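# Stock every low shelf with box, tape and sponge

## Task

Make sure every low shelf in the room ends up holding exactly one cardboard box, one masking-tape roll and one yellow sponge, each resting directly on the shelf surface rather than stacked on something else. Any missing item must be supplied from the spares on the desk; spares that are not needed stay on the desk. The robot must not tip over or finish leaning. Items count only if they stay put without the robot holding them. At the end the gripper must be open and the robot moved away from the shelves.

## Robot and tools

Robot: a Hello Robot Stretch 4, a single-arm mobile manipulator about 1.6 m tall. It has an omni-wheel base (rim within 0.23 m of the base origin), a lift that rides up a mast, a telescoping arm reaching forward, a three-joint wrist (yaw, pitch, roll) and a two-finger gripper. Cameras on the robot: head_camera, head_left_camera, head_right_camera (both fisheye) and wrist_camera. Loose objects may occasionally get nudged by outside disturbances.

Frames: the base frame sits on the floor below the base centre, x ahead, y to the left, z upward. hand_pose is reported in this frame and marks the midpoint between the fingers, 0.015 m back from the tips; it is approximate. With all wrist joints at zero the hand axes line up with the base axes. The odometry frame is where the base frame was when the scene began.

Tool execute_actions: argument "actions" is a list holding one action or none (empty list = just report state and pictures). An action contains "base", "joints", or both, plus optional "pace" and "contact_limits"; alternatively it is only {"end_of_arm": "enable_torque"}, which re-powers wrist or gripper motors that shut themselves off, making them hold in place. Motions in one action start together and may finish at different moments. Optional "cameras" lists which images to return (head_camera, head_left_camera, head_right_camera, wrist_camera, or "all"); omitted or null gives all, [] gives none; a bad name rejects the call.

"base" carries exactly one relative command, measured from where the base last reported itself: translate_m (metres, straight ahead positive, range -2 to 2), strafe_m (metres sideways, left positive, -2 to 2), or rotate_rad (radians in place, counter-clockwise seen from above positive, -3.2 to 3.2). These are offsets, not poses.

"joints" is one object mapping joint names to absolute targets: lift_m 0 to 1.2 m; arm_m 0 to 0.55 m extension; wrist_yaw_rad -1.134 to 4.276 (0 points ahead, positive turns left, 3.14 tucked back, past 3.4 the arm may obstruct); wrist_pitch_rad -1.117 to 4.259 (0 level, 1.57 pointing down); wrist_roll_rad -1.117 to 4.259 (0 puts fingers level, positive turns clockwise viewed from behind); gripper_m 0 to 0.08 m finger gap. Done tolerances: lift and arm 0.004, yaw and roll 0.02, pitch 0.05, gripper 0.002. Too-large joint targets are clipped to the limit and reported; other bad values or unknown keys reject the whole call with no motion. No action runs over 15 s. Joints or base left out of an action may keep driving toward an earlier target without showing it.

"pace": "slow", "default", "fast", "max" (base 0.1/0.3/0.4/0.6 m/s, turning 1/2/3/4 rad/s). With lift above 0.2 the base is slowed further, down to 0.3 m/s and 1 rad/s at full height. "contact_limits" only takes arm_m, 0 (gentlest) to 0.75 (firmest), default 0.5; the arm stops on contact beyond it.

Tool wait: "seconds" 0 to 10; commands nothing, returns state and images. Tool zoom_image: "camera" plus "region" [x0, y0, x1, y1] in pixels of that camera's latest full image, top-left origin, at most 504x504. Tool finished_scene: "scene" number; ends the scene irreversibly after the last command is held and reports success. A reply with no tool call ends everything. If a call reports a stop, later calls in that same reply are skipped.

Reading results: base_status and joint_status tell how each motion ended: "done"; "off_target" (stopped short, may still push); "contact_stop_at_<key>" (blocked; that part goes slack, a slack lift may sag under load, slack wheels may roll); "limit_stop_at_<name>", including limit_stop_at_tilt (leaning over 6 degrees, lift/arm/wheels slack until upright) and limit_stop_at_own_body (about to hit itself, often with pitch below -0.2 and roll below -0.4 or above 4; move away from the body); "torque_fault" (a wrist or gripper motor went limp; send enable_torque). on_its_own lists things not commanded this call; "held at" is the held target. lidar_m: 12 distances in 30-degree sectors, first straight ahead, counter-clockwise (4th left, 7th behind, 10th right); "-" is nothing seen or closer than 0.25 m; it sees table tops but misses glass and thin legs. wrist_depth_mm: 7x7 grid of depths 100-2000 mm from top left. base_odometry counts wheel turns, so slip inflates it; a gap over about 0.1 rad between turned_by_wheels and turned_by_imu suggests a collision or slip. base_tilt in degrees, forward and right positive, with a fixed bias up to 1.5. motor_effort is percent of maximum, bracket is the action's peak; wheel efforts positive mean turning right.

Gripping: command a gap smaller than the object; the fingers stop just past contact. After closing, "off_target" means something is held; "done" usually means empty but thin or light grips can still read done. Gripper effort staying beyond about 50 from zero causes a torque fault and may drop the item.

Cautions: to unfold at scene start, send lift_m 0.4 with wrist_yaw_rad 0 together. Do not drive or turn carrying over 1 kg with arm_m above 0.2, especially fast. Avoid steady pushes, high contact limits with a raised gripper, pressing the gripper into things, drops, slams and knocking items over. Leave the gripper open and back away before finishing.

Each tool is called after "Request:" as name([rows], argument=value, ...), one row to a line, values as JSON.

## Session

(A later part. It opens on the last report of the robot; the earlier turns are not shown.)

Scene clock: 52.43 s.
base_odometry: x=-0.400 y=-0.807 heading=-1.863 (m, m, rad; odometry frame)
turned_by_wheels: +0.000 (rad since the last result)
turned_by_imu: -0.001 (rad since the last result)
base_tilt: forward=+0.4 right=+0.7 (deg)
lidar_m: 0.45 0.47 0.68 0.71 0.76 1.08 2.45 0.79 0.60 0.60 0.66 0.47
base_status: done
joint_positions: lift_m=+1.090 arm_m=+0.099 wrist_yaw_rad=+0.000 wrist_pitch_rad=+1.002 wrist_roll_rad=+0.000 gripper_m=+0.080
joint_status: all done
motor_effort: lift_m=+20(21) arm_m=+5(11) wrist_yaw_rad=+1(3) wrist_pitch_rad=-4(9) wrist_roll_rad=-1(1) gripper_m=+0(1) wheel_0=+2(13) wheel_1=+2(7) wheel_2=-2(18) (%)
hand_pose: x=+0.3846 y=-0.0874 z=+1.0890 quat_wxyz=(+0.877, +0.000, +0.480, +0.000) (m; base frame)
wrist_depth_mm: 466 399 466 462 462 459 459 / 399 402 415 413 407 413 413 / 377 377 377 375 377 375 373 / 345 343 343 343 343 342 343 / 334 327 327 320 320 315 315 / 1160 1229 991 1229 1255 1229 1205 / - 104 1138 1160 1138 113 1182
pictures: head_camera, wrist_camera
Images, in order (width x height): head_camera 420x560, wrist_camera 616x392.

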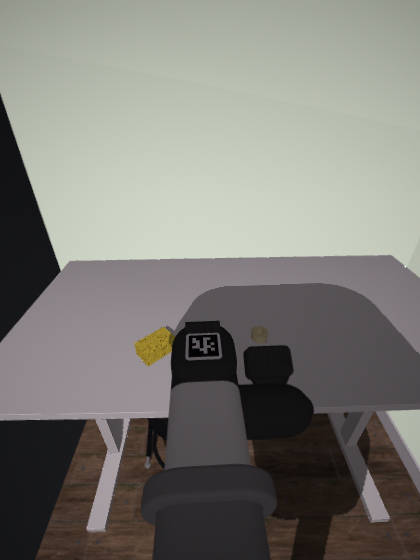

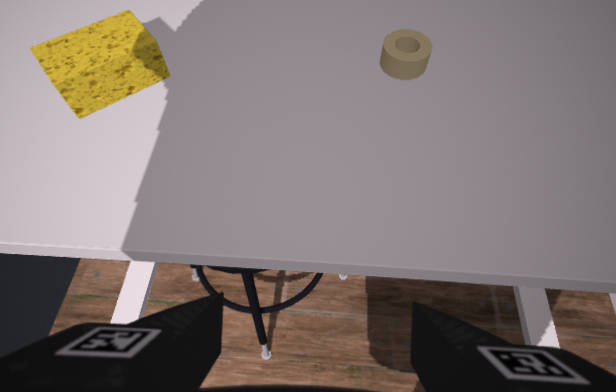

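Request:
execute_actions([
  {"base": {"strafe_m": -0.083}, "joints": {"lift_m": 1.02, "arm_m": 0.405}, "pace": "fast"},
], cameras=["wrist_camera"])

Scene clock: 54.57 s.
base_odometry: x=-0.479 y=-0.783 heading=-1.863 (m, m, rad; odometry frame)
turned_by_wheels: +0.000 (rad since the last result)
turned_by_imu: +0.000 (rad since the last result)
base_tilt: forward=+0.4 right=+0.7 (deg)
lidar_m: 0.45 0.50 0.68 0.79 0.85 1.24 2.46 0.69 0.53 0.53 0.65 0.46
base_status: done
joint_positions: lift_m=+1.020 arm_m=+0.404 wrist_yaw_rad=+0.000 wrist_pitch_rad=+1.001 wrist_roll_rad=+0.000 gripper_m=+0.080
joint_status: all done
motor_effort: lift_m=+18(20) arm_m=+5(7) wrist_yaw_rad=-1(1) wrist_pitch_rad=-3(5) wrist_roll_rad=+0(1) gripper_m=+2(1) wheel_0=+1(12) wheel_1=+0(10) wheel_2=+0(1) (%)
hand_pose: x=+0.6896 y=-0.0874 z=+1.0193 quat_wxyz=(+0.877, +0.000, +0.480, +0.000) (m; base frame)
wrist_depth_mm: 351 351 351 351 349 349 347 / 315 315 317 317 314 314 314 / 286 287 286 285 285 285 285 / 260 262 260 260 260 259 260 / 240 240 240 240 240 239 239 / 224 223 219 203 222 221 221 / - 104 202 188 201 113 -
pictures: wrist_camera
Images, in order (width x height): wrist_camera 616x392.

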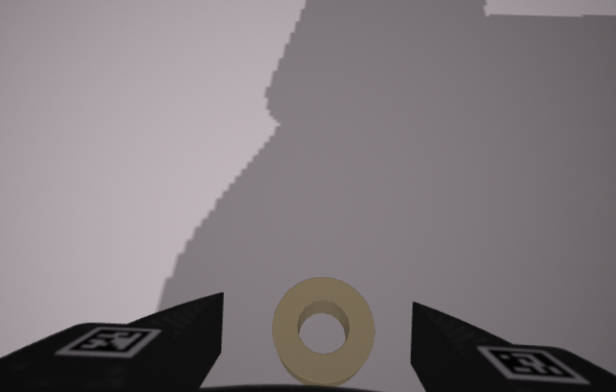

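Request:
execute_actions([
  {"joints": {"lift_m": 0.979, "arm_m": 0.413}},
], cameras=["wrist_camera"])

Scene clock: 55.80 s.
base_odometry: x=-0.479 y=-0.783 heading=-1.863 (m, m, rad; odometry frame)
turned_by_wheels: +0.000 (rad since the last result)
turned_by_imu: +0.000 (rad since the last result)
base_tilt: forward=+0.4 right=+0.8 (deg)
lidar_m: 0.45 0.51 0.69 0.80 0.86 1.22 2.47 0.70 0.53 0.53 0.65 0.46
base_status: not commanded
joint_positions: lift_m=+0.979 arm_m=+0.412 wrist_yaw_rad=+0.000 wrist_pitch_rad=+1.001 wrist_roll_rad=+0.000 gripper_m=+0.080
joint_status: all done
motor_effort: lift_m=+17(18) arm_m=+6(2) wrist_yaw_rad=+0(0) wrist_pitch_rad=-4(3) wrist_roll_rad=+0(0) gripper_m=+1(0) wheel_0=+1(1) wheel_1=+0(0) wheel_2=+0(0) (%)
hand_pose: x=+0.6976 y=-0.0874 z=+0.9783 quat_wxyz=(+0.877, +0.000, +0.480, +0.000) (m; base frame)
wrist_depth_mm: 287 286 287 286 286 285 285 / 256 257 257 256 256 256 255 / 234 234 233 233 232 232 231 / 213 213 213 212 212 211 211 / 196 196 196 195 195 196 195 / 182 181 179 161 160 181 181 / - 104 165 147 150 113 -
pictures: wrist_camera
Images, in order (width x height): wrist_camera 616x392.

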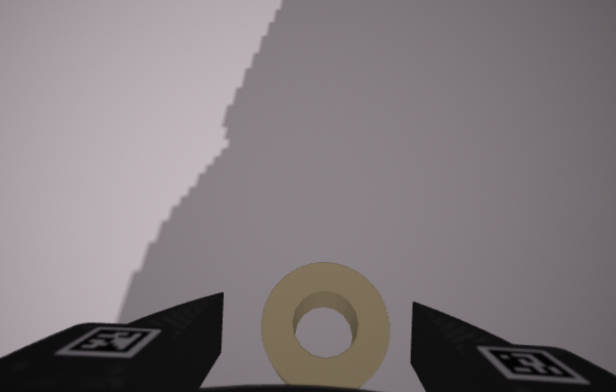

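Request:
execute_actions([
  {"joints": {"gripper_m": 0.035}},
], cameras=["wrist_camera"])

Request:
execute_actions([
  {"joints": {"lift_m": 1.02}, "pace": "fast"},
], cameras=["wrist_camera"])

Scene clock: 57.07 s.
base_odometry: x=-0.479 y=-0.783 heading=-1.863 (m, m, rad; odometry frame)
turned_by_wheels: +0.000 (rad since the last result)
turned_by_imu: +0.000 (rad since the last result)
base_tilt: forward=+0.4 right=+0.7 (deg)
lidar_m: 0.45 0.50 0.70 0.80 0.85 1.21 2.47 0.69 0.53 0.52 0.65 0.46
base_status: not commanded
joint_positions: lift_m=+0.979 arm_m=+0.412 wrist_yaw_rad=+0.000 wrist_pitch_rad=+1.001 wrist_roll_rad=+0.000 gripper_m=+0.048
joint_status: gripper_m off_target (ended at +0.048, target +0.035)
on_its_own: gripper_m is held at +0.043, not at your +0.035, by its contact guard: the fingers met something
motor_effort: lift_m=+17(17) arm_m=+6(6) wrist_yaw_rad=+1(0) wrist_pitch_rad=-3(4) wrist_roll_rad=+0(0) gripper_m=-36(36) wheel_0=+1(1) wheel_1=+0(0) wheel_2=+0(0) (%)
hand_pose: x=+0.6976 y=-0.0874 z=+0.9783 quat_wxyz=(+0.877, +0.000, +0.480, +0.000) (m; base frame)
wrist_depth_mm: 287 287 286 286 285 285 285 / 257 257 257 257 258 256 255 / 233 232 233 233 234 231 231 / 213 213 213 212 212 212 212 / 197 196 196 196 195 195 195 / 182 181 163 161 158 181 181 / 172 - 116 147 140 109 171
pictures: wrist_camera
Images, in order (width x height): wrist_camera 616x392.

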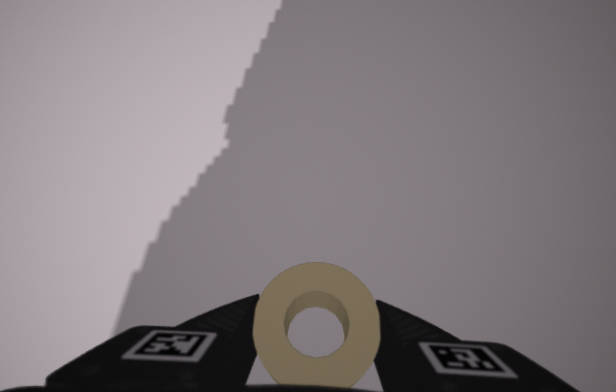

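Scene clock: 57.93 s.
base_odometry: x=-0.479 y=-0.783 heading=-1.863 (m, m, rad; odometry frame)
turned_by_wheels: +0.000 (rad since the last result)
turned_by_imu: +0.000 (rad since the last result)
base_tilt: forward=+0.3 right=+0.6 (deg)
lidar_m: 0.45 0.49 0.69 0.79 0.85 1.22 2.47 0.69 0.53 0.52 0.64 0.46
base_status: not commanded
joint_positions: lift_m=+1.020 arm_m=+0.412 wrist_yaw_rad=+0.000 wrist_pitch_rad=+1.001 wrist_roll_rad=+0.000 gripper_m=+0.048
joint_status: all done
on_its_own: gripper_m is held at +0.043, not at your +0.035, by its contact guard: the fingers met something
motor_effort: lift_m=+21(23) arm_m=+6(6) wrist_yaw_rad=+0(1) wrist_pitch_rad=-3(4) wrist_roll_rad=+0(0) gripper_m=-36(38) wheel_0=+1(1) wheel_1=+0(0) wheel_2=+0(0) (%)
hand_pose: x=+0.6976 y=-0.0874 z=+1.0189 quat_wxyz=(+0.877, +0.000, +0.480, +0.000) (m; base frame)
wrist_depth_mm: 347 351 349 349 347 347 347 / 315 315 315 315 314 314 314 / 287 286 285 285 285 283 282 / 260 262 260 259 260 259 258 / 241 240 239 240 238 240 239 / 222 223 163 161 158 221 222 / 210 - 116 146 140 109 209
pictures: wrist_camera
Images, in order (width x height): wrist_camera 616x392.

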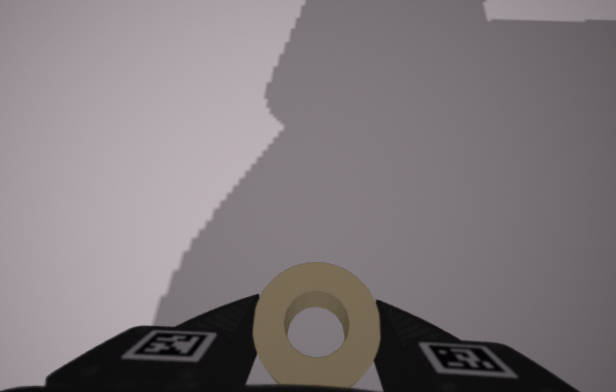

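Request:
execute_actions([
  {"base": {"translate_m": -1.95}, "joints": {"arm_m": 0.0}, "pace": "max"},
], cameras=["wrist_camera"])

Request:
execute_actions([
  {"base": {"rotate_rad": 1.575}, "joints": {"lift_m": 0.4}, "pace": "max"},
], cameras=["head_camera", "head_left_camera"])

Scene clock: 65.27 s.
base_odometry: x=+0.082 y=+1.084 heading=-1.863 (m, m, rad; odometry frame)
turned_by_wheels: +0.000 (rad since the last result)
turned_by_imu: +0.001 (rad since the last result)
base_tilt: forward=+0.4 right=+0.6 (deg)
lidar_m: 2.40 1.22 0.97 1.86 0.75 0.52 0.51 0.53 0.79 0.81 0.85 0.75
base_status: done
joint_positions: lift_m=+1.020 arm_m=+0.001 wrist_yaw_rad=+0.000 wrist_pitch_rad=+1.002 wrist_roll_rad=+0.000 gripper_m=+0.048
joint_status: all done
on_its_own: gripper_m is held at +0.043, not at your +0.035, by its contact guard: the fingers met something
motor_effort: lift_m=+21(22) arm_m=-5(5) wrist_yaw_rad=+2(1) wrist_pitch_rad=-5(4) wrist_roll_rad=-1(0) gripper_m=-37(37) wheel_0=-5(11) wheel_1=-4(9) wheel_2=+4(15) (%)
hand_pose: x=+0.2864 y=-0.0874 z=+1.0189 quat_wxyz=(+0.877, +0.000, +0.480, +0.000) (m; base frame)
wrist_depth_mm: 1336 1808 1808 1863 1808 1042 878 / 1366 1661 1661 1661 1661 1160 798 / 1336 1499 1499 1499 1537 1042 723 / 1336 1366 1397 1366 1366 991 683 / 1281 1281 1281 1281 1281 917 820 / 1182 1182 163 161 158 1138 1078 / 1118 - 116 147 140 109 1098
pictures: wrist_camera
Images, in order (width x height): wrist_camera 616x392.

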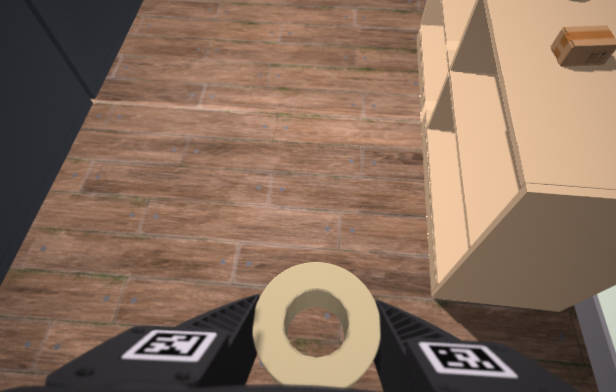

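Scene clock: 67.57 s.
base_odometry: x=+0.082 y=+1.084 heading=-0.289 (m, m, rad; odometry frame)
turned_by_wheels: +1.574 (rad since the last result)
turned_by_imu: +1.599 (rad since the last result)
base_tilt: forward=+0.3 right=+0.8 (deg)
lidar_m: 1.76 0.73 0.50 0.49 0.52 0.80 0.83 0.84 0.76 2.41 1.19 0.98
base_status: done
joint_positions: lift_m=+0.400 arm_m=+0.001 wrist_yaw_rad=+0.000 wrist_pitch_rad=+1.002 wrist_roll_rad=+0.000 gripper_m=+0.048
joint_status: all done
on_its_own: gripper_m is held at +0.043, not at your +0.035, by its contact guard: the fingers met something
motor_effort: lift_m=+18(17) arm_m=-6(5) wrist_yaw_rad=-1(0) wrist_pitch_rad=-4(5) wrist_roll_rad=-1(1) gripper_m=-38(38) wheel_0=-6(9) wheel_1=-4(6) wheel_2=-4(11) (%)
hand_pose: x=+0.2865 y=-0.0874 z=+0.3991 quat_wxyz=(+0.877, +0.000, +0.480, +0.000) (m; base frame)
wrist_depth_mm: 809 878 866 878 866 854 691 / 768 798 778 778 788 788 759 / 715 715 715 707 715 707 715 / 647 654 654 654 647 647 647 / 603 597 597 597 603 597 597 / 554 554 163 161 158 554 554 / 525 - 116 147 140 109 521
pictures: head_camera, head_left_camera
Images, in order (width x height): head_camera 420x560, head_left_camera 420x672.

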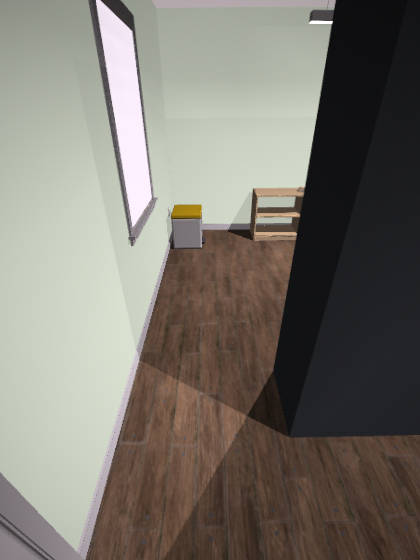

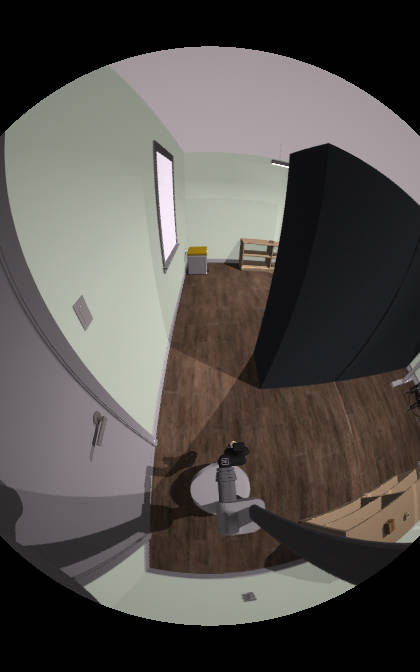

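Request:
execute_actions([
  {"base": {"translate_m": 1.5}, "pace": "max"},
], cameras=[])

Request:
execute_actions([
  {"base": {"rotate_rad": -0.33}, "pace": "fast"},
], cameras=["head_camera", "head_left_camera"])

Scene clock: 72.47 s.
base_odometry: x=+1.520 y=+0.657 heading=-0.288 (m, m, rad; odometry frame)
turned_by_wheels: +0.001 (rad since the last result)
turned_by_imu: +0.000 (rad since the last result)
base_tilt: forward=+0.5 right=+0.9 (deg)
lidar_m: 1.53 0.55 0.47 0.45 0.47 0.72 2.34 0.66 0.51 0.70 2.73 2.10
base_status: done
joint_positions: lift_m=+0.400 arm_m=+0.001 wrist_yaw_rad=+0.000 wrist_pitch_rad=+1.002 wrist_roll_rad=+0.000 gripper_m=+0.048
joint_status: not commanded
on_its_own: gripper_m is held at +0.043, not at your +0.035, by its contact guard: the fingers met something
motor_effort: lift_m=+19(19) arm_m=-5(5) wrist_yaw_rad=+1(0) wrist_pitch_rad=-5(5) wrist_roll_rad=-1(1) gripper_m=-37(36) wheel_0=+3(10) wheel_1=+2(9) wheel_2=+1(19) (%)
hand_pose: x=+0.2865 y=-0.0874 z=+0.3991 quat_wxyz=(+0.877, +0.000, +0.480, +0.000) (m; base frame)
wrist_depth_mm: 741 878 866 878 878 866 866 / 732 788 788 788 788 778 778 / 699 715 715 723 715 715 707 / 654 647 647 654 654 640 647 / 603 603 603 603 597 591 597 / 559 554 163 161 158 554 549 / 525 - 116 146 140 109 517
pictures: none
No camera images: the call's "cameras" was empty. Leave "cameras" out to get every camera's image.

Scene clock: 73.40 s.
base_odometry: x=+1.520 y=+0.657 heading=-0.618 (m, m, rad; odometry frame)
turned_by_wheels: -0.330 (rad since the last result)
turned_by_imu: -0.335 (rad since the last result)
base_tilt: forward=+0.3 right=+0.7 (deg)
lidar_m: 2.10 0.90 0.48 0.44 0.44 0.52 0.93 2.02 0.55 0.49 2.92 2.37
base_status: done
joint_positions: lift_m=+0.400 arm_m=+0.001 wrist_yaw_rad=+0.000 wrist_pitch_rad=+1.002 wrist_roll_rad=+0.000 gripper_m=+0.048
joint_status: not commanded
on_its_own: gripper_m is held at +0.043, not at your +0.035, by its contact guard: the fingers met something
motor_effort: lift_m=+19(19) arm_m=-5(5) wrist_yaw_rad=+1(2) wrist_pitch_rad=-4(5) wrist_roll_rad=-1(1) gripper_m=-36(36) wheel_0=+2(9) wheel_1=+0(10) wheel_2=+1(12) (%)
hand_pose: x=+0.2865 y=-0.0874 z=+0.3991 quat_wxyz=(+0.877, +0.000, +0.480, +0.000) (m; base frame)
wrist_depth_mm: 891 891 878 878 866 878 866 / 788 788 788 798 798 778 788 / 715 715 715 715 715 715 707 / 654 654 654 647 647 647 647 / 609 597 597 597 597 597 597 / 559 554 163 161 158 554 554 / 530 - 116 146 140 109 521
pictures: head_camera, head_left_camera
Images, in order (width x height): head_camera 420x560, head_left_camera 420x672.

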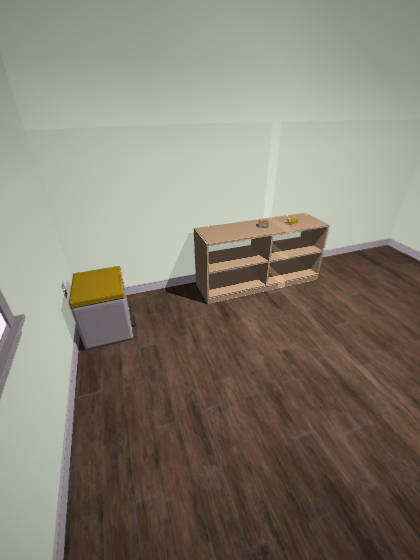

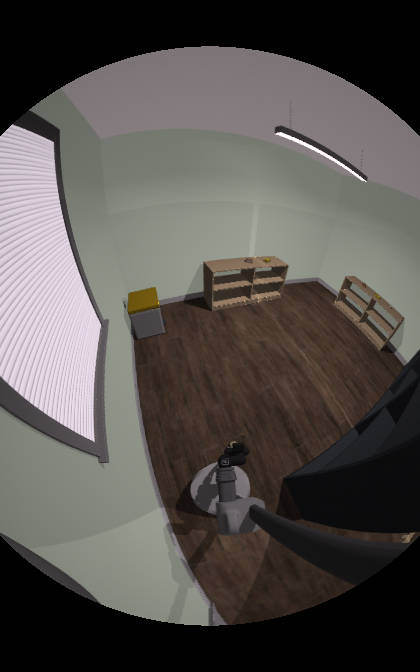

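Request:
execute_actions([
  {"base": {"translate_m": 1.6}, "pace": "max", "joints": {"lift_m": 0.7, "arm_m": 0.45, "wrist_yaw_rad": -0.6}},
], cameras=["head_camera", "wrist_camera"])

Scene clock: 78.37 s.
base_odometry: x=+2.824 y=-0.270 heading=-0.618 (m, m, rad; odometry frame)
turned_by_wheels: +0.000 (rad since the last result)
turned_by_imu: +0.000 (rad since the last result)
base_tilt: forward=+0.4 right=+0.7 (deg)
lidar_m: 0.50 0.86 0.56 0.54 0.89 1.03 1.80 1.67 1.92 2.42 1.00 0.53
base_status: done
joint_positions: lift_m=+0.700 arm_m=+0.449 wrist_yaw_rad=-0.600 wrist_pitch_rad=+1.002 wrist_roll_rad=+0.000 gripper_m=+0.048
joint_status: all done
on_its_own: gripper_m is held at +0.043, not at your +0.035, by its contact guard: the fingers met something
motor_effort: lift_m=+20(24) arm_m=+5(5) wrist_yaw_rad=-1(4) wrist_pitch_rad=-4(6) wrist_roll_rad=+0(1) gripper_m=-37(38) wheel_0=+2(12) wheel_1=+1(9) wheel_2=-1(19) (%)
hand_pose: x=+0.6653 y=-0.1369 z=+0.6990 quat_wxyz=(+0.838, +0.142, +0.459, -0.259) (m; base frame)
wrist_depth_mm: 281 330 394 384 384 382 377 / 303 355 343 345 343 343 342 / 327 310 312 312 312 312 309 / 285 283 286 283 283 283 283 / 260 262 262 262 262 262 260 / 242 243 163 162 158 242 242 / 229 - 116 146 140 109 229
pictures: head_camera, wrist_camera
Images, in order (width x height): head_camera 420x560, wrist_camera 616x392.

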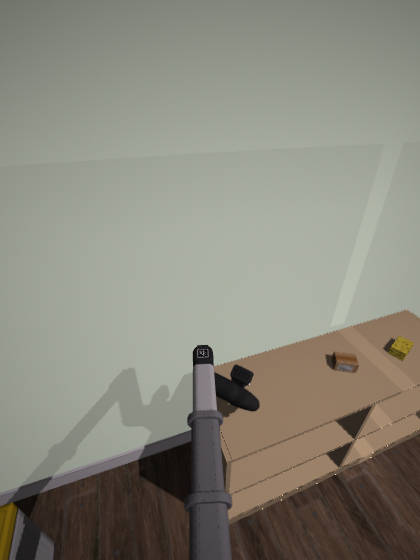

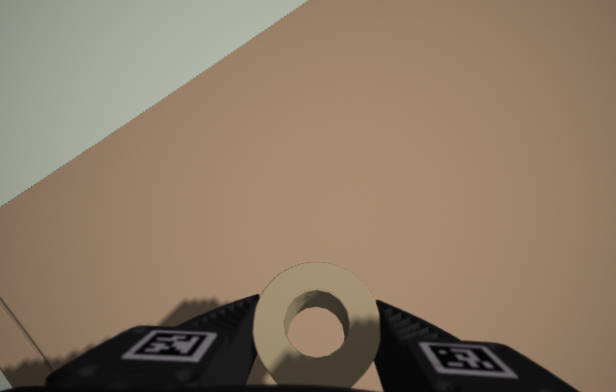

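Request:
execute_actions(actions=[])

Scene clock: 78.80 s.
base_odometry: x=+2.824 y=-0.270 heading=-0.618 (m, m, rad; odometry frame)
turned_by_wheels: +0.000 (rad since the last result)
turned_by_imu: +0.000 (rad since the last result)
base_tilt: forward=+0.2 right=+0.6 (deg)
lidar_m: 0.50 0.86 0.57 0.54 0.88 1.04 1.78 1.68 1.91 2.43 0.99 0.53
base_status: done
joint_positions: lift_m=+0.700 arm_m=+0.449 wrist_yaw_rad=-0.600 wrist_pitch_rad=+1.002 wrist_roll_rad=+0.000 gripper_m=+0.048
joint_status: all done
on_its_own: gripper_m is held at +0.043, not at your +0.035, by its contact guard: the fingers met something
motor_effort: lift_m=+20(24) arm_m=+5(5) wrist_yaw_rad=+0(4) wrist_pitch_rad=-4(6) wrist_roll_rad=+0(1) gripper_m=-37(38) wheel_0=+2(12) wheel_1=+1(9) wheel_2=-1(19) (%)
hand_pose: x=+0.6653 y=-0.1369 z=+0.6990 quat_wxyz=(+0.838, +0.142, +0.459, -0.259) (m; base frame)
wrist_depth_mm: 281 329 397 382 382 382 379 / 303 353 345 343 343 343 342 / 325 310 310 310 310 310 310 / 286 286 285 285 283 283 285 / 262 262 262 262 262 262 262 / 242 242 163 161 158 241 243 / 230 - 116 147 140 109 229
pictures: head_camera, head_left_camera, head_right_camera, wrist_camera
Images, in order (width x height): head_camera 420x560, head_left_camera 420x672, head_right_camera 420x672, wrist_camera 616x392.

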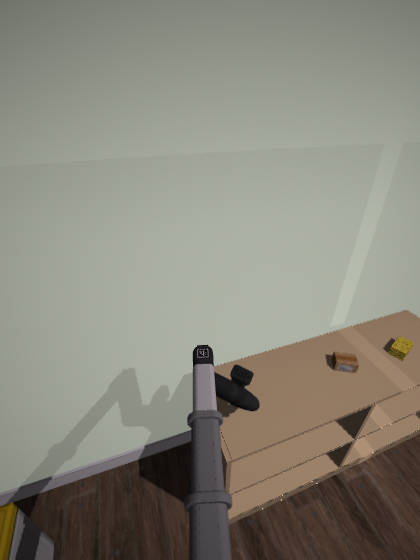

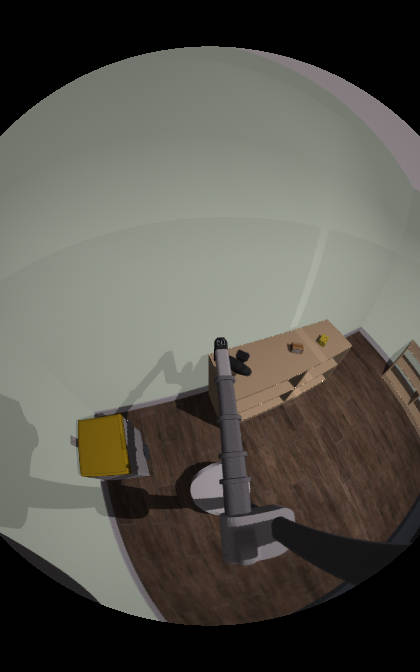

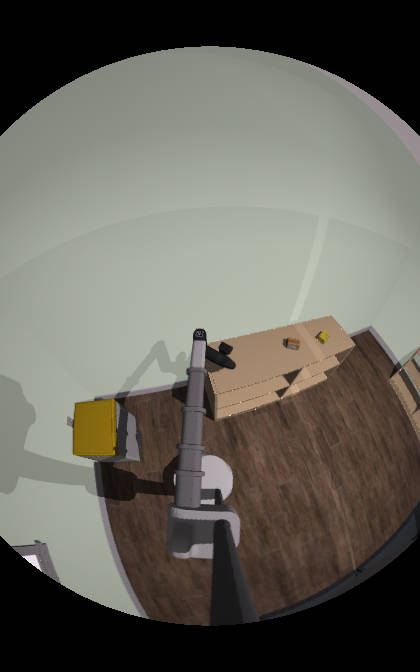

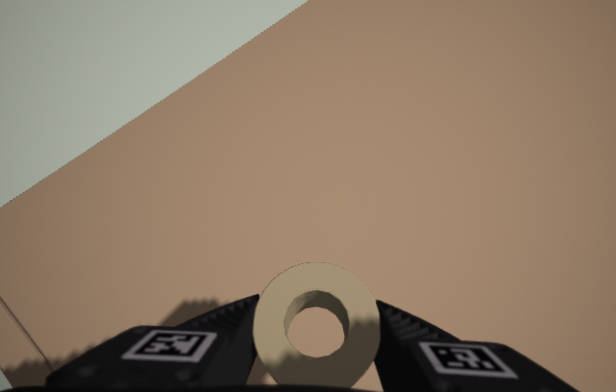

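Request:
execute_actions([
  {"base": {"strafe_m": -0.08}, "joints": {"lift_m": 0.66}},
], cameras=["head_camera", "wrist_camera"])

Scene clock: 80.33 s.
base_odometry: x=+2.778 y=-0.335 heading=-0.618 (m, m, rad; odometry frame)
turned_by_wheels: +0.000 (rad since the last result)
turned_by_imu: +0.000 (rad since the last result)
base_tilt: forward=+0.3 right=+0.7 (deg)
lidar_m: 0.50 0.88 0.66 0.61 0.98 1.12 1.95 1.65 1.86 2.35 1.03 0.57
base_status: done
joint_positions: lift_m=+0.660 arm_m=+0.449 wrist_yaw_rad=-0.600 wrist_pitch_rad=+1.002 wrist_roll_rad=+0.000 gripper_m=+0.048
joint_status: all done
on_its_own: gripper_m is held at +0.043, not at your +0.035, by its contact guard: the fingers met something
motor_effort: lift_m=+17(18) arm_m=+5(5) wrist_yaw_rad=+1(0) wrist_pitch_rad=-4(4) wrist_roll_rad=+0(0) gripper_m=-38(37) wheel_0=+4(11) wheel_1=-3(10) wheel_2=+0(0) (%)
hand_pose: x=+0.6653 y=-0.1369 z=+0.6592 quat_wxyz=(+0.838, +0.142, +0.459, -0.259) (m; base frame)
wrist_depth_mm: 301 340 320 319 320 320 317 / 312 287 287 287 287 286 286 / 259 259 260 259 259 259 259 / 237 238 237 237 237 236 236 / 220 219 219 219 218 218 218 / 203 203 163 161 158 202 203 / 192 - 116 146 140 109 192
pictures: head_camera, wrist_camera
Images, in order (width x height): head_camera 420x560, wrist_camera 616x392.

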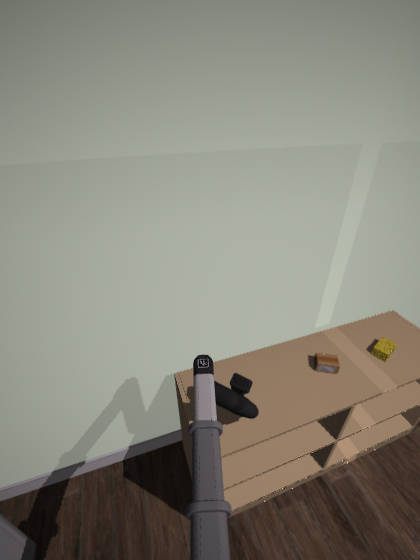

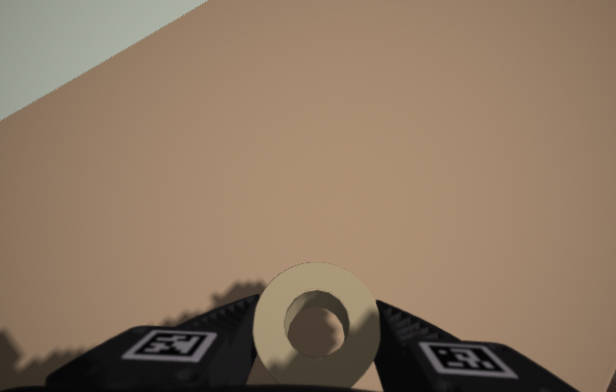

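Request:
execute_actions([
  {"joints": {"lift_m": 0.641}, "pace": "slow"},
], cameras=["wrist_camera"])

Scene clock: 81.37 s.
base_odometry: x=+2.778 y=-0.335 heading=-0.618 (m, m, rad; odometry frame)
turned_by_wheels: +0.000 (rad since the last result)
turned_by_imu: +0.000 (rad since the last result)
base_tilt: forward=+0.4 right=+0.7 (deg)
lidar_m: 0.51 0.88 0.65 0.62 0.98 1.08 1.98 1.66 1.88 2.35 1.03 0.58
base_status: not commanded
joint_positions: lift_m=+0.641 arm_m=+0.449 wrist_yaw_rad=-0.600 wrist_pitch_rad=+1.002 wrist_roll_rad=+0.000 gripper_m=+0.048
joint_status: all done
on_its_own: gripper_m is held at +0.043, not at your +0.035, by its contact guard: the fingers met something
motor_effort: lift_m=+17(12) arm_m=+5(5) wrist_yaw_rad=+0(1) wrist_pitch_rad=-4(4) wrist_roll_rad=+0(1) gripper_m=-38(38) wheel_0=+4(4) wheel_1=-3(3) wheel_2=+0(0) (%)
hand_pose: x=+0.6653 y=-0.1369 z=+0.6403 quat_wxyz=(+0.838, +0.142, +0.459, -0.259) (m; base frame)
wrist_depth_mm: 298 290 290 290 290 290 289 / 260 260 260 259 260 260 258 / 236 236 236 236 236 235 235 / 215 216 216 216 215 216 214 / 198 198 198 198 198 198 198 / 184 183 163 161 158 183 183 / 174 - 116 147 140 109 173
pictures: wrist_camera
Images, in order (width x height): wrist_camera 616x392.

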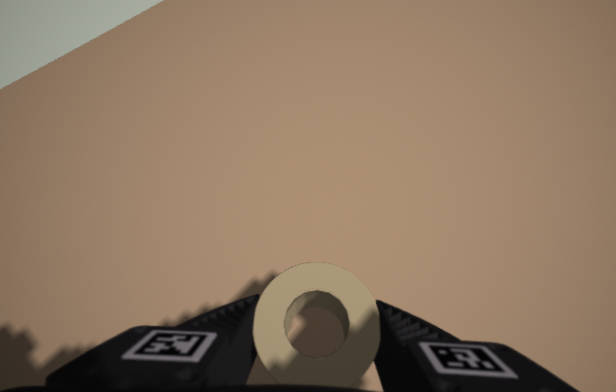

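Request:
execute_actions([
  {"joints": {"gripper_m": 0.08}},
], cameras=["wrist_camera"])

Request:
execute_actions([
  {"joints": {"lift_m": 0.72}},
], cameras=["wrist_camera", "head_camera"])

Scene clock: 82.57 s.
base_odometry: x=+2.778 y=-0.335 heading=-0.618 (m, m, rad; odometry frame)
turned_by_wheels: +0.000 (rad since the last result)
turned_by_imu: +0.000 (rad since the last result)
base_tilt: forward=+0.4 right=+0.6 (deg)
lidar_m: 0.51 0.88 0.65 0.61 0.97 1.12 1.94 1.65 1.89 2.35 1.04 0.56
base_status: not commanded
joint_positions: lift_m=+0.641 arm_m=+0.449 wrist_yaw_rad=-0.600 wrist_pitch_rad=+1.002 wrist_roll_rad=+0.000 gripper_m=+0.080
joint_status: all done
motor_effort: lift_m=+17(17) arm_m=+5(5) wrist_yaw_rad=+1(1) wrist_pitch_rad=-4(4) wrist_roll_rad=+0(0) gripper_m=+1(36) wheel_0=+4(4) wheel_1=-3(3) wheel_2=+0(0) (%)
hand_pose: x=+0.6653 y=-0.1369 z=+0.6403 quat_wxyz=(+0.838, +0.142, +0.459, -0.259) (m; base frame)
wrist_depth_mm: 301 290 290 290 289 290 289 / 259 260 260 260 260 260 259 / 236 236 236 236 236 236 235 / 216 215 215 215 216 215 215 / 199 198 198 198 198 198 198 / 184 184 178 163 181 183 183 / - 104 166 148 166 113 -
pictures: wrist_camera
Images, in order (width x height): wrist_camera 616x392.

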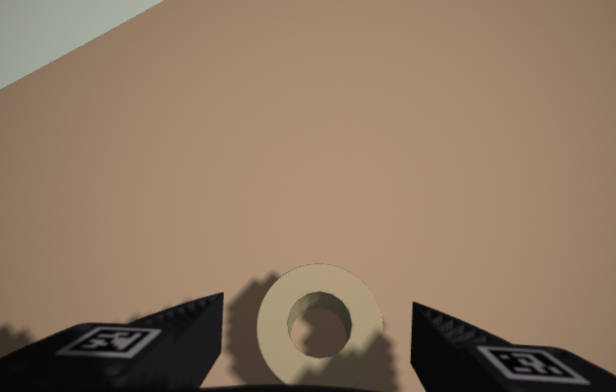

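Scene clock: 83.87 s.
base_odometry: x=+2.778 y=-0.335 heading=-0.618 (m, m, rad; odometry frame)
turned_by_wheels: +0.000 (rad since the last result)
turned_by_imu: +0.000 (rad since the last result)
base_tilt: forward=+0.4 right=+0.8 (deg)
lidar_m: 0.49 0.88 0.64 0.60 0.96 1.11 1.95 1.64 1.89 2.36 1.02 0.56
base_status: not commanded
joint_positions: lift_m=+0.720 arm_m=+0.449 wrist_yaw_rad=-0.600 wrist_pitch_rad=+1.002 wrist_roll_rad=+0.000 gripper_m=+0.080
joint_status: all done
motor_effort: lift_m=+21(21) arm_m=+5(5) wrist_yaw_rad=+0(0) wrist_pitch_rad=-3(4) wrist_roll_rad=+0(0) gripper_m=+0(2) wheel_0=+4(4) wheel_1=-3(3) wheel_2=+0(0) (%)
hand_pose: x=+0.6653 y=-0.1369 z=+0.7189 quat_wxyz=(+0.838, +0.142, +0.459, -0.259) (m; base frame)
wrist_depth_mm: 301 355 424 415 415 402 402 / 325 382 370 370 370 370 370 / 351 340 334 336 336 336 336 / 306 309 307 307 307 309 307 / 283 283 283 283 282 283 283 / 263 262 258 263 262 262 267 / - 104 237 236 237 113 831
pictures: head_camera, wrist_camera
Images, in order (width x height): head_camera 420x560, wrist_camera 616x392.

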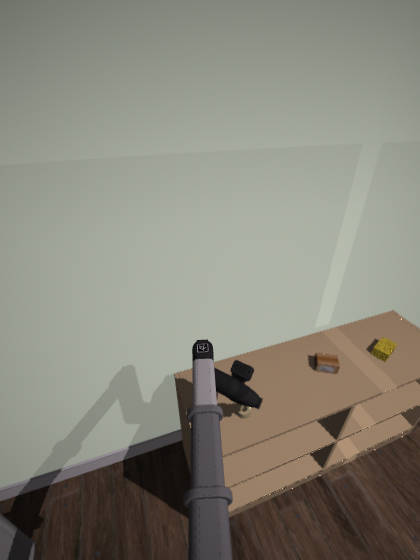

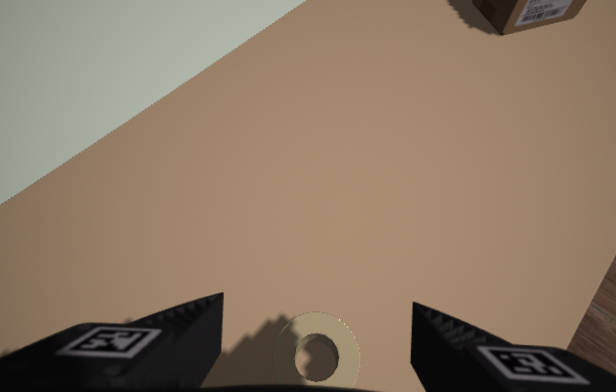

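Request:
execute_actions([
  {"base": {"translate_m": -0.3}, "joints": {"arm_m": 0.0}, "pace": "fast"},
])

Scene clock: 86.10 s.
base_odometry: x=+2.534 y=-0.161 heading=-0.618 (m, m, rad; odometry frame)
turned_by_wheels: +0.000 (rad since the last result)
turned_by_imu: +0.000 (rad since the last result)
base_tilt: forward=+0.2 right=+0.7 (deg)
lidar_m: 0.79 1.00 0.71 0.90 0.87 1.01 1.76 1.34 1.57 2.45 2.43 0.90
base_status: done
joint_positions: lift_m=+0.720 arm_m=+0.001 wrist_yaw_rad=-0.600 wrist_pitch_rad=+1.002 wrist_roll_rad=+0.000 gripper_m=+0.080
joint_status: all done
motor_effort: lift_m=+21(21) arm_m=-5(5) wrist_yaw_rad=+2(1) wrist_pitch_rad=-4(5) wrist_roll_rad=+0(0) gripper_m=+0(0) wheel_0=-4(10) wheel_1=-1(9) wheel_2=+0(15) (%)
hand_pose: x=+0.2170 y=-0.1369 z=+0.7189 quat_wxyz=(+0.838, +0.142, +0.459, -0.259) (m; base frame)
wrist_depth_mm: 831 842 878 1255 1366 1366 1397 / 750 788 1118 1182 1229 1255 1255 / 1042 1008 1042 1138 1118 1118 1138 / 1025 976 1025 1025 1025 1025 1025 / 960 931 946 946 946 946 931 / 878 878 866 878 878 866 866 / - 104 798 809 798 113 831
pictures: head_camera, head_left_camera, head_right_camera, wrist_camera
Images, in order (width x height): head_camera 420x560, head_left_camera 420x672, head_right_camera 420x672, wrist_camera 616x392.

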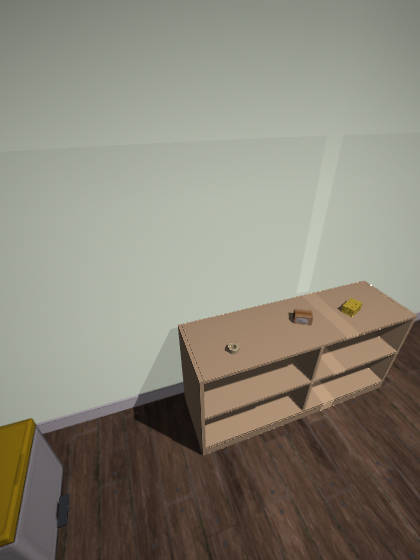

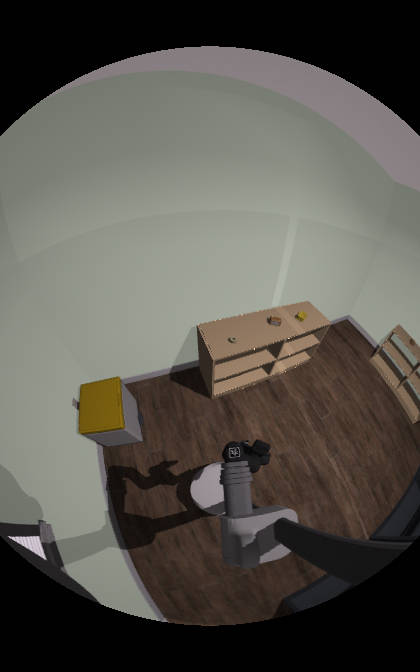

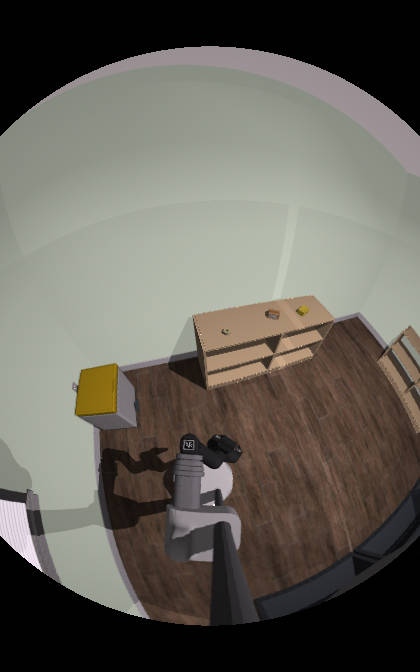

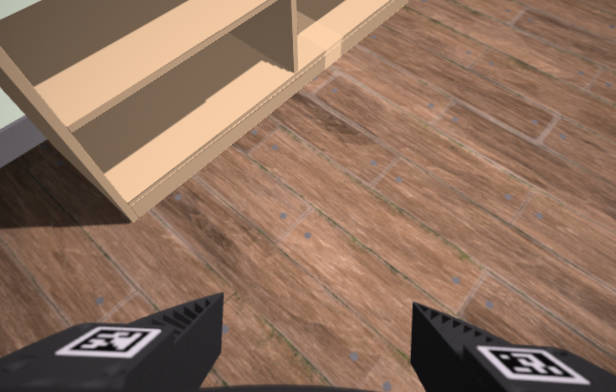

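Request:
zoom_image(camera="head_left_camera", region=[340, 300, 420, 440])

Region (340, 300, 420, 440) of head_left_camera's 420x672 image, scaled by 3.600, with more detail than that image has; it fills the left 288 columns of this view, and the rest is white.

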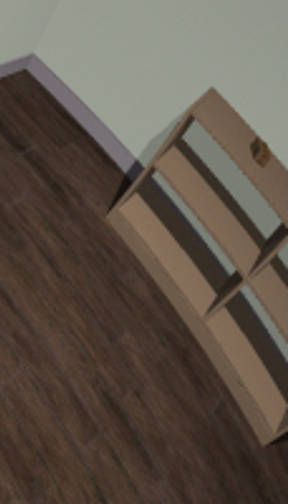

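Request:
execute_actions([
  {"base": {"rotate_rad": -1.5}, "pace": "fast"},
], cameras=["head_camera", "head_left_camera", "head_right_camera"])

Scene clock: 88.20 s.
base_odometry: x=+2.534 y=-0.161 heading=-2.118 (m, m, rad; odometry frame)
turned_by_wheels: -1.499 (rad since the last result)
turned_by_imu: -1.523 (rad since the last result)
base_tilt: forward=+0.3 right=+0.7 (deg)
lidar_m: 2.43 1.48 0.89 0.80 0.91 0.72 0.88 0.86 1.02 1.38 1.35 1.62
base_status: done
joint_positions: lift_m=+0.720 arm_m=+0.001 wrist_yaw_rad=-0.600 wrist_pitch_rad=+1.002 wrist_roll_rad=+0.000 gripper_m=+0.080
joint_status: not commanded
motor_effort: lift_m=+21(21) arm_m=-5(6) wrist_yaw_rad=+0(1) wrist_pitch_rad=-5(4) wrist_roll_rad=+0(0) gripper_m=+2(0) wheel_0=+2(10) wheel_1=+2(10) wheel_2=+2(12) (%)
hand_pose: x=+0.2171 y=-0.1369 z=+0.7189 quat_wxyz=(+0.838, +0.142, +0.459, -0.259) (m; base frame)
wrist_depth_mm: 1366 1397 1397 1397 1397 1336 1255 / 1255 1229 1229 1255 1229 1229 1182 / 1118 1098 1118 1138 1138 1138 1118 / 1025 1025 1025 1008 1025 1025 1025 / 946 946 946 946 931 931 960 / 866 878 866 878 878 878 878 / - 104 798 820 809 113 831
pictures: head_camera, head_left_camera, head_right_camera
Images, in order (width x height): head_camera 420x560, head_left_camera 420x672, head_right_camera 420x672.

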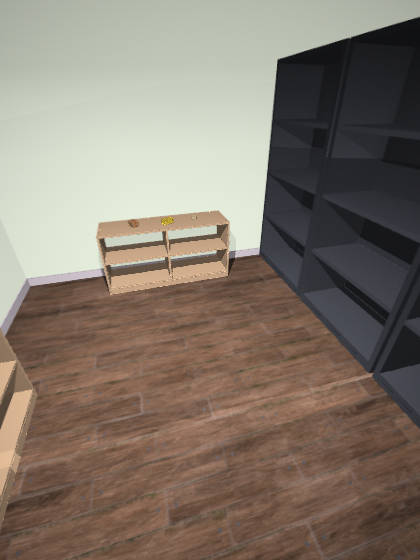

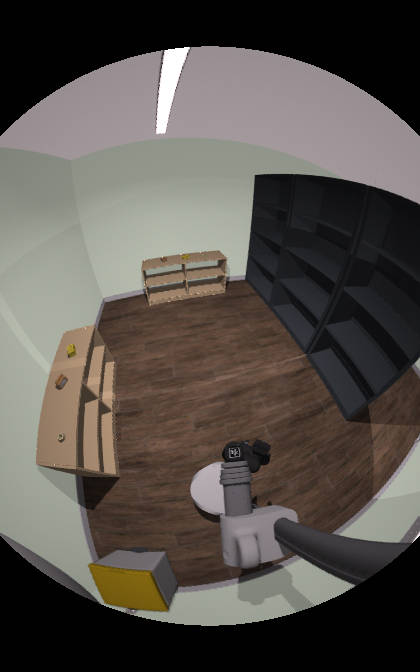

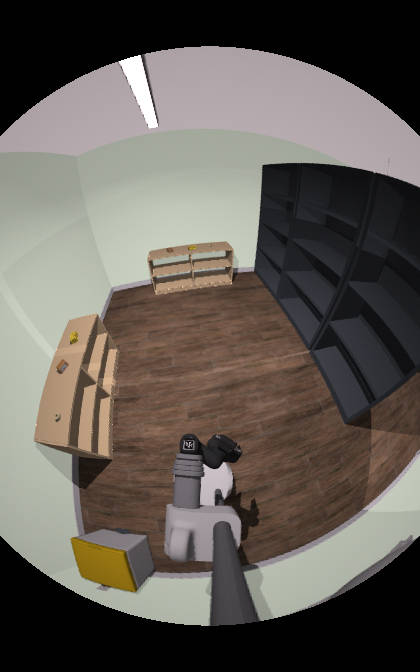

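Both far shelves are complete.

Request:
finished_scene(scene=2)

The scene is finished: the task was done.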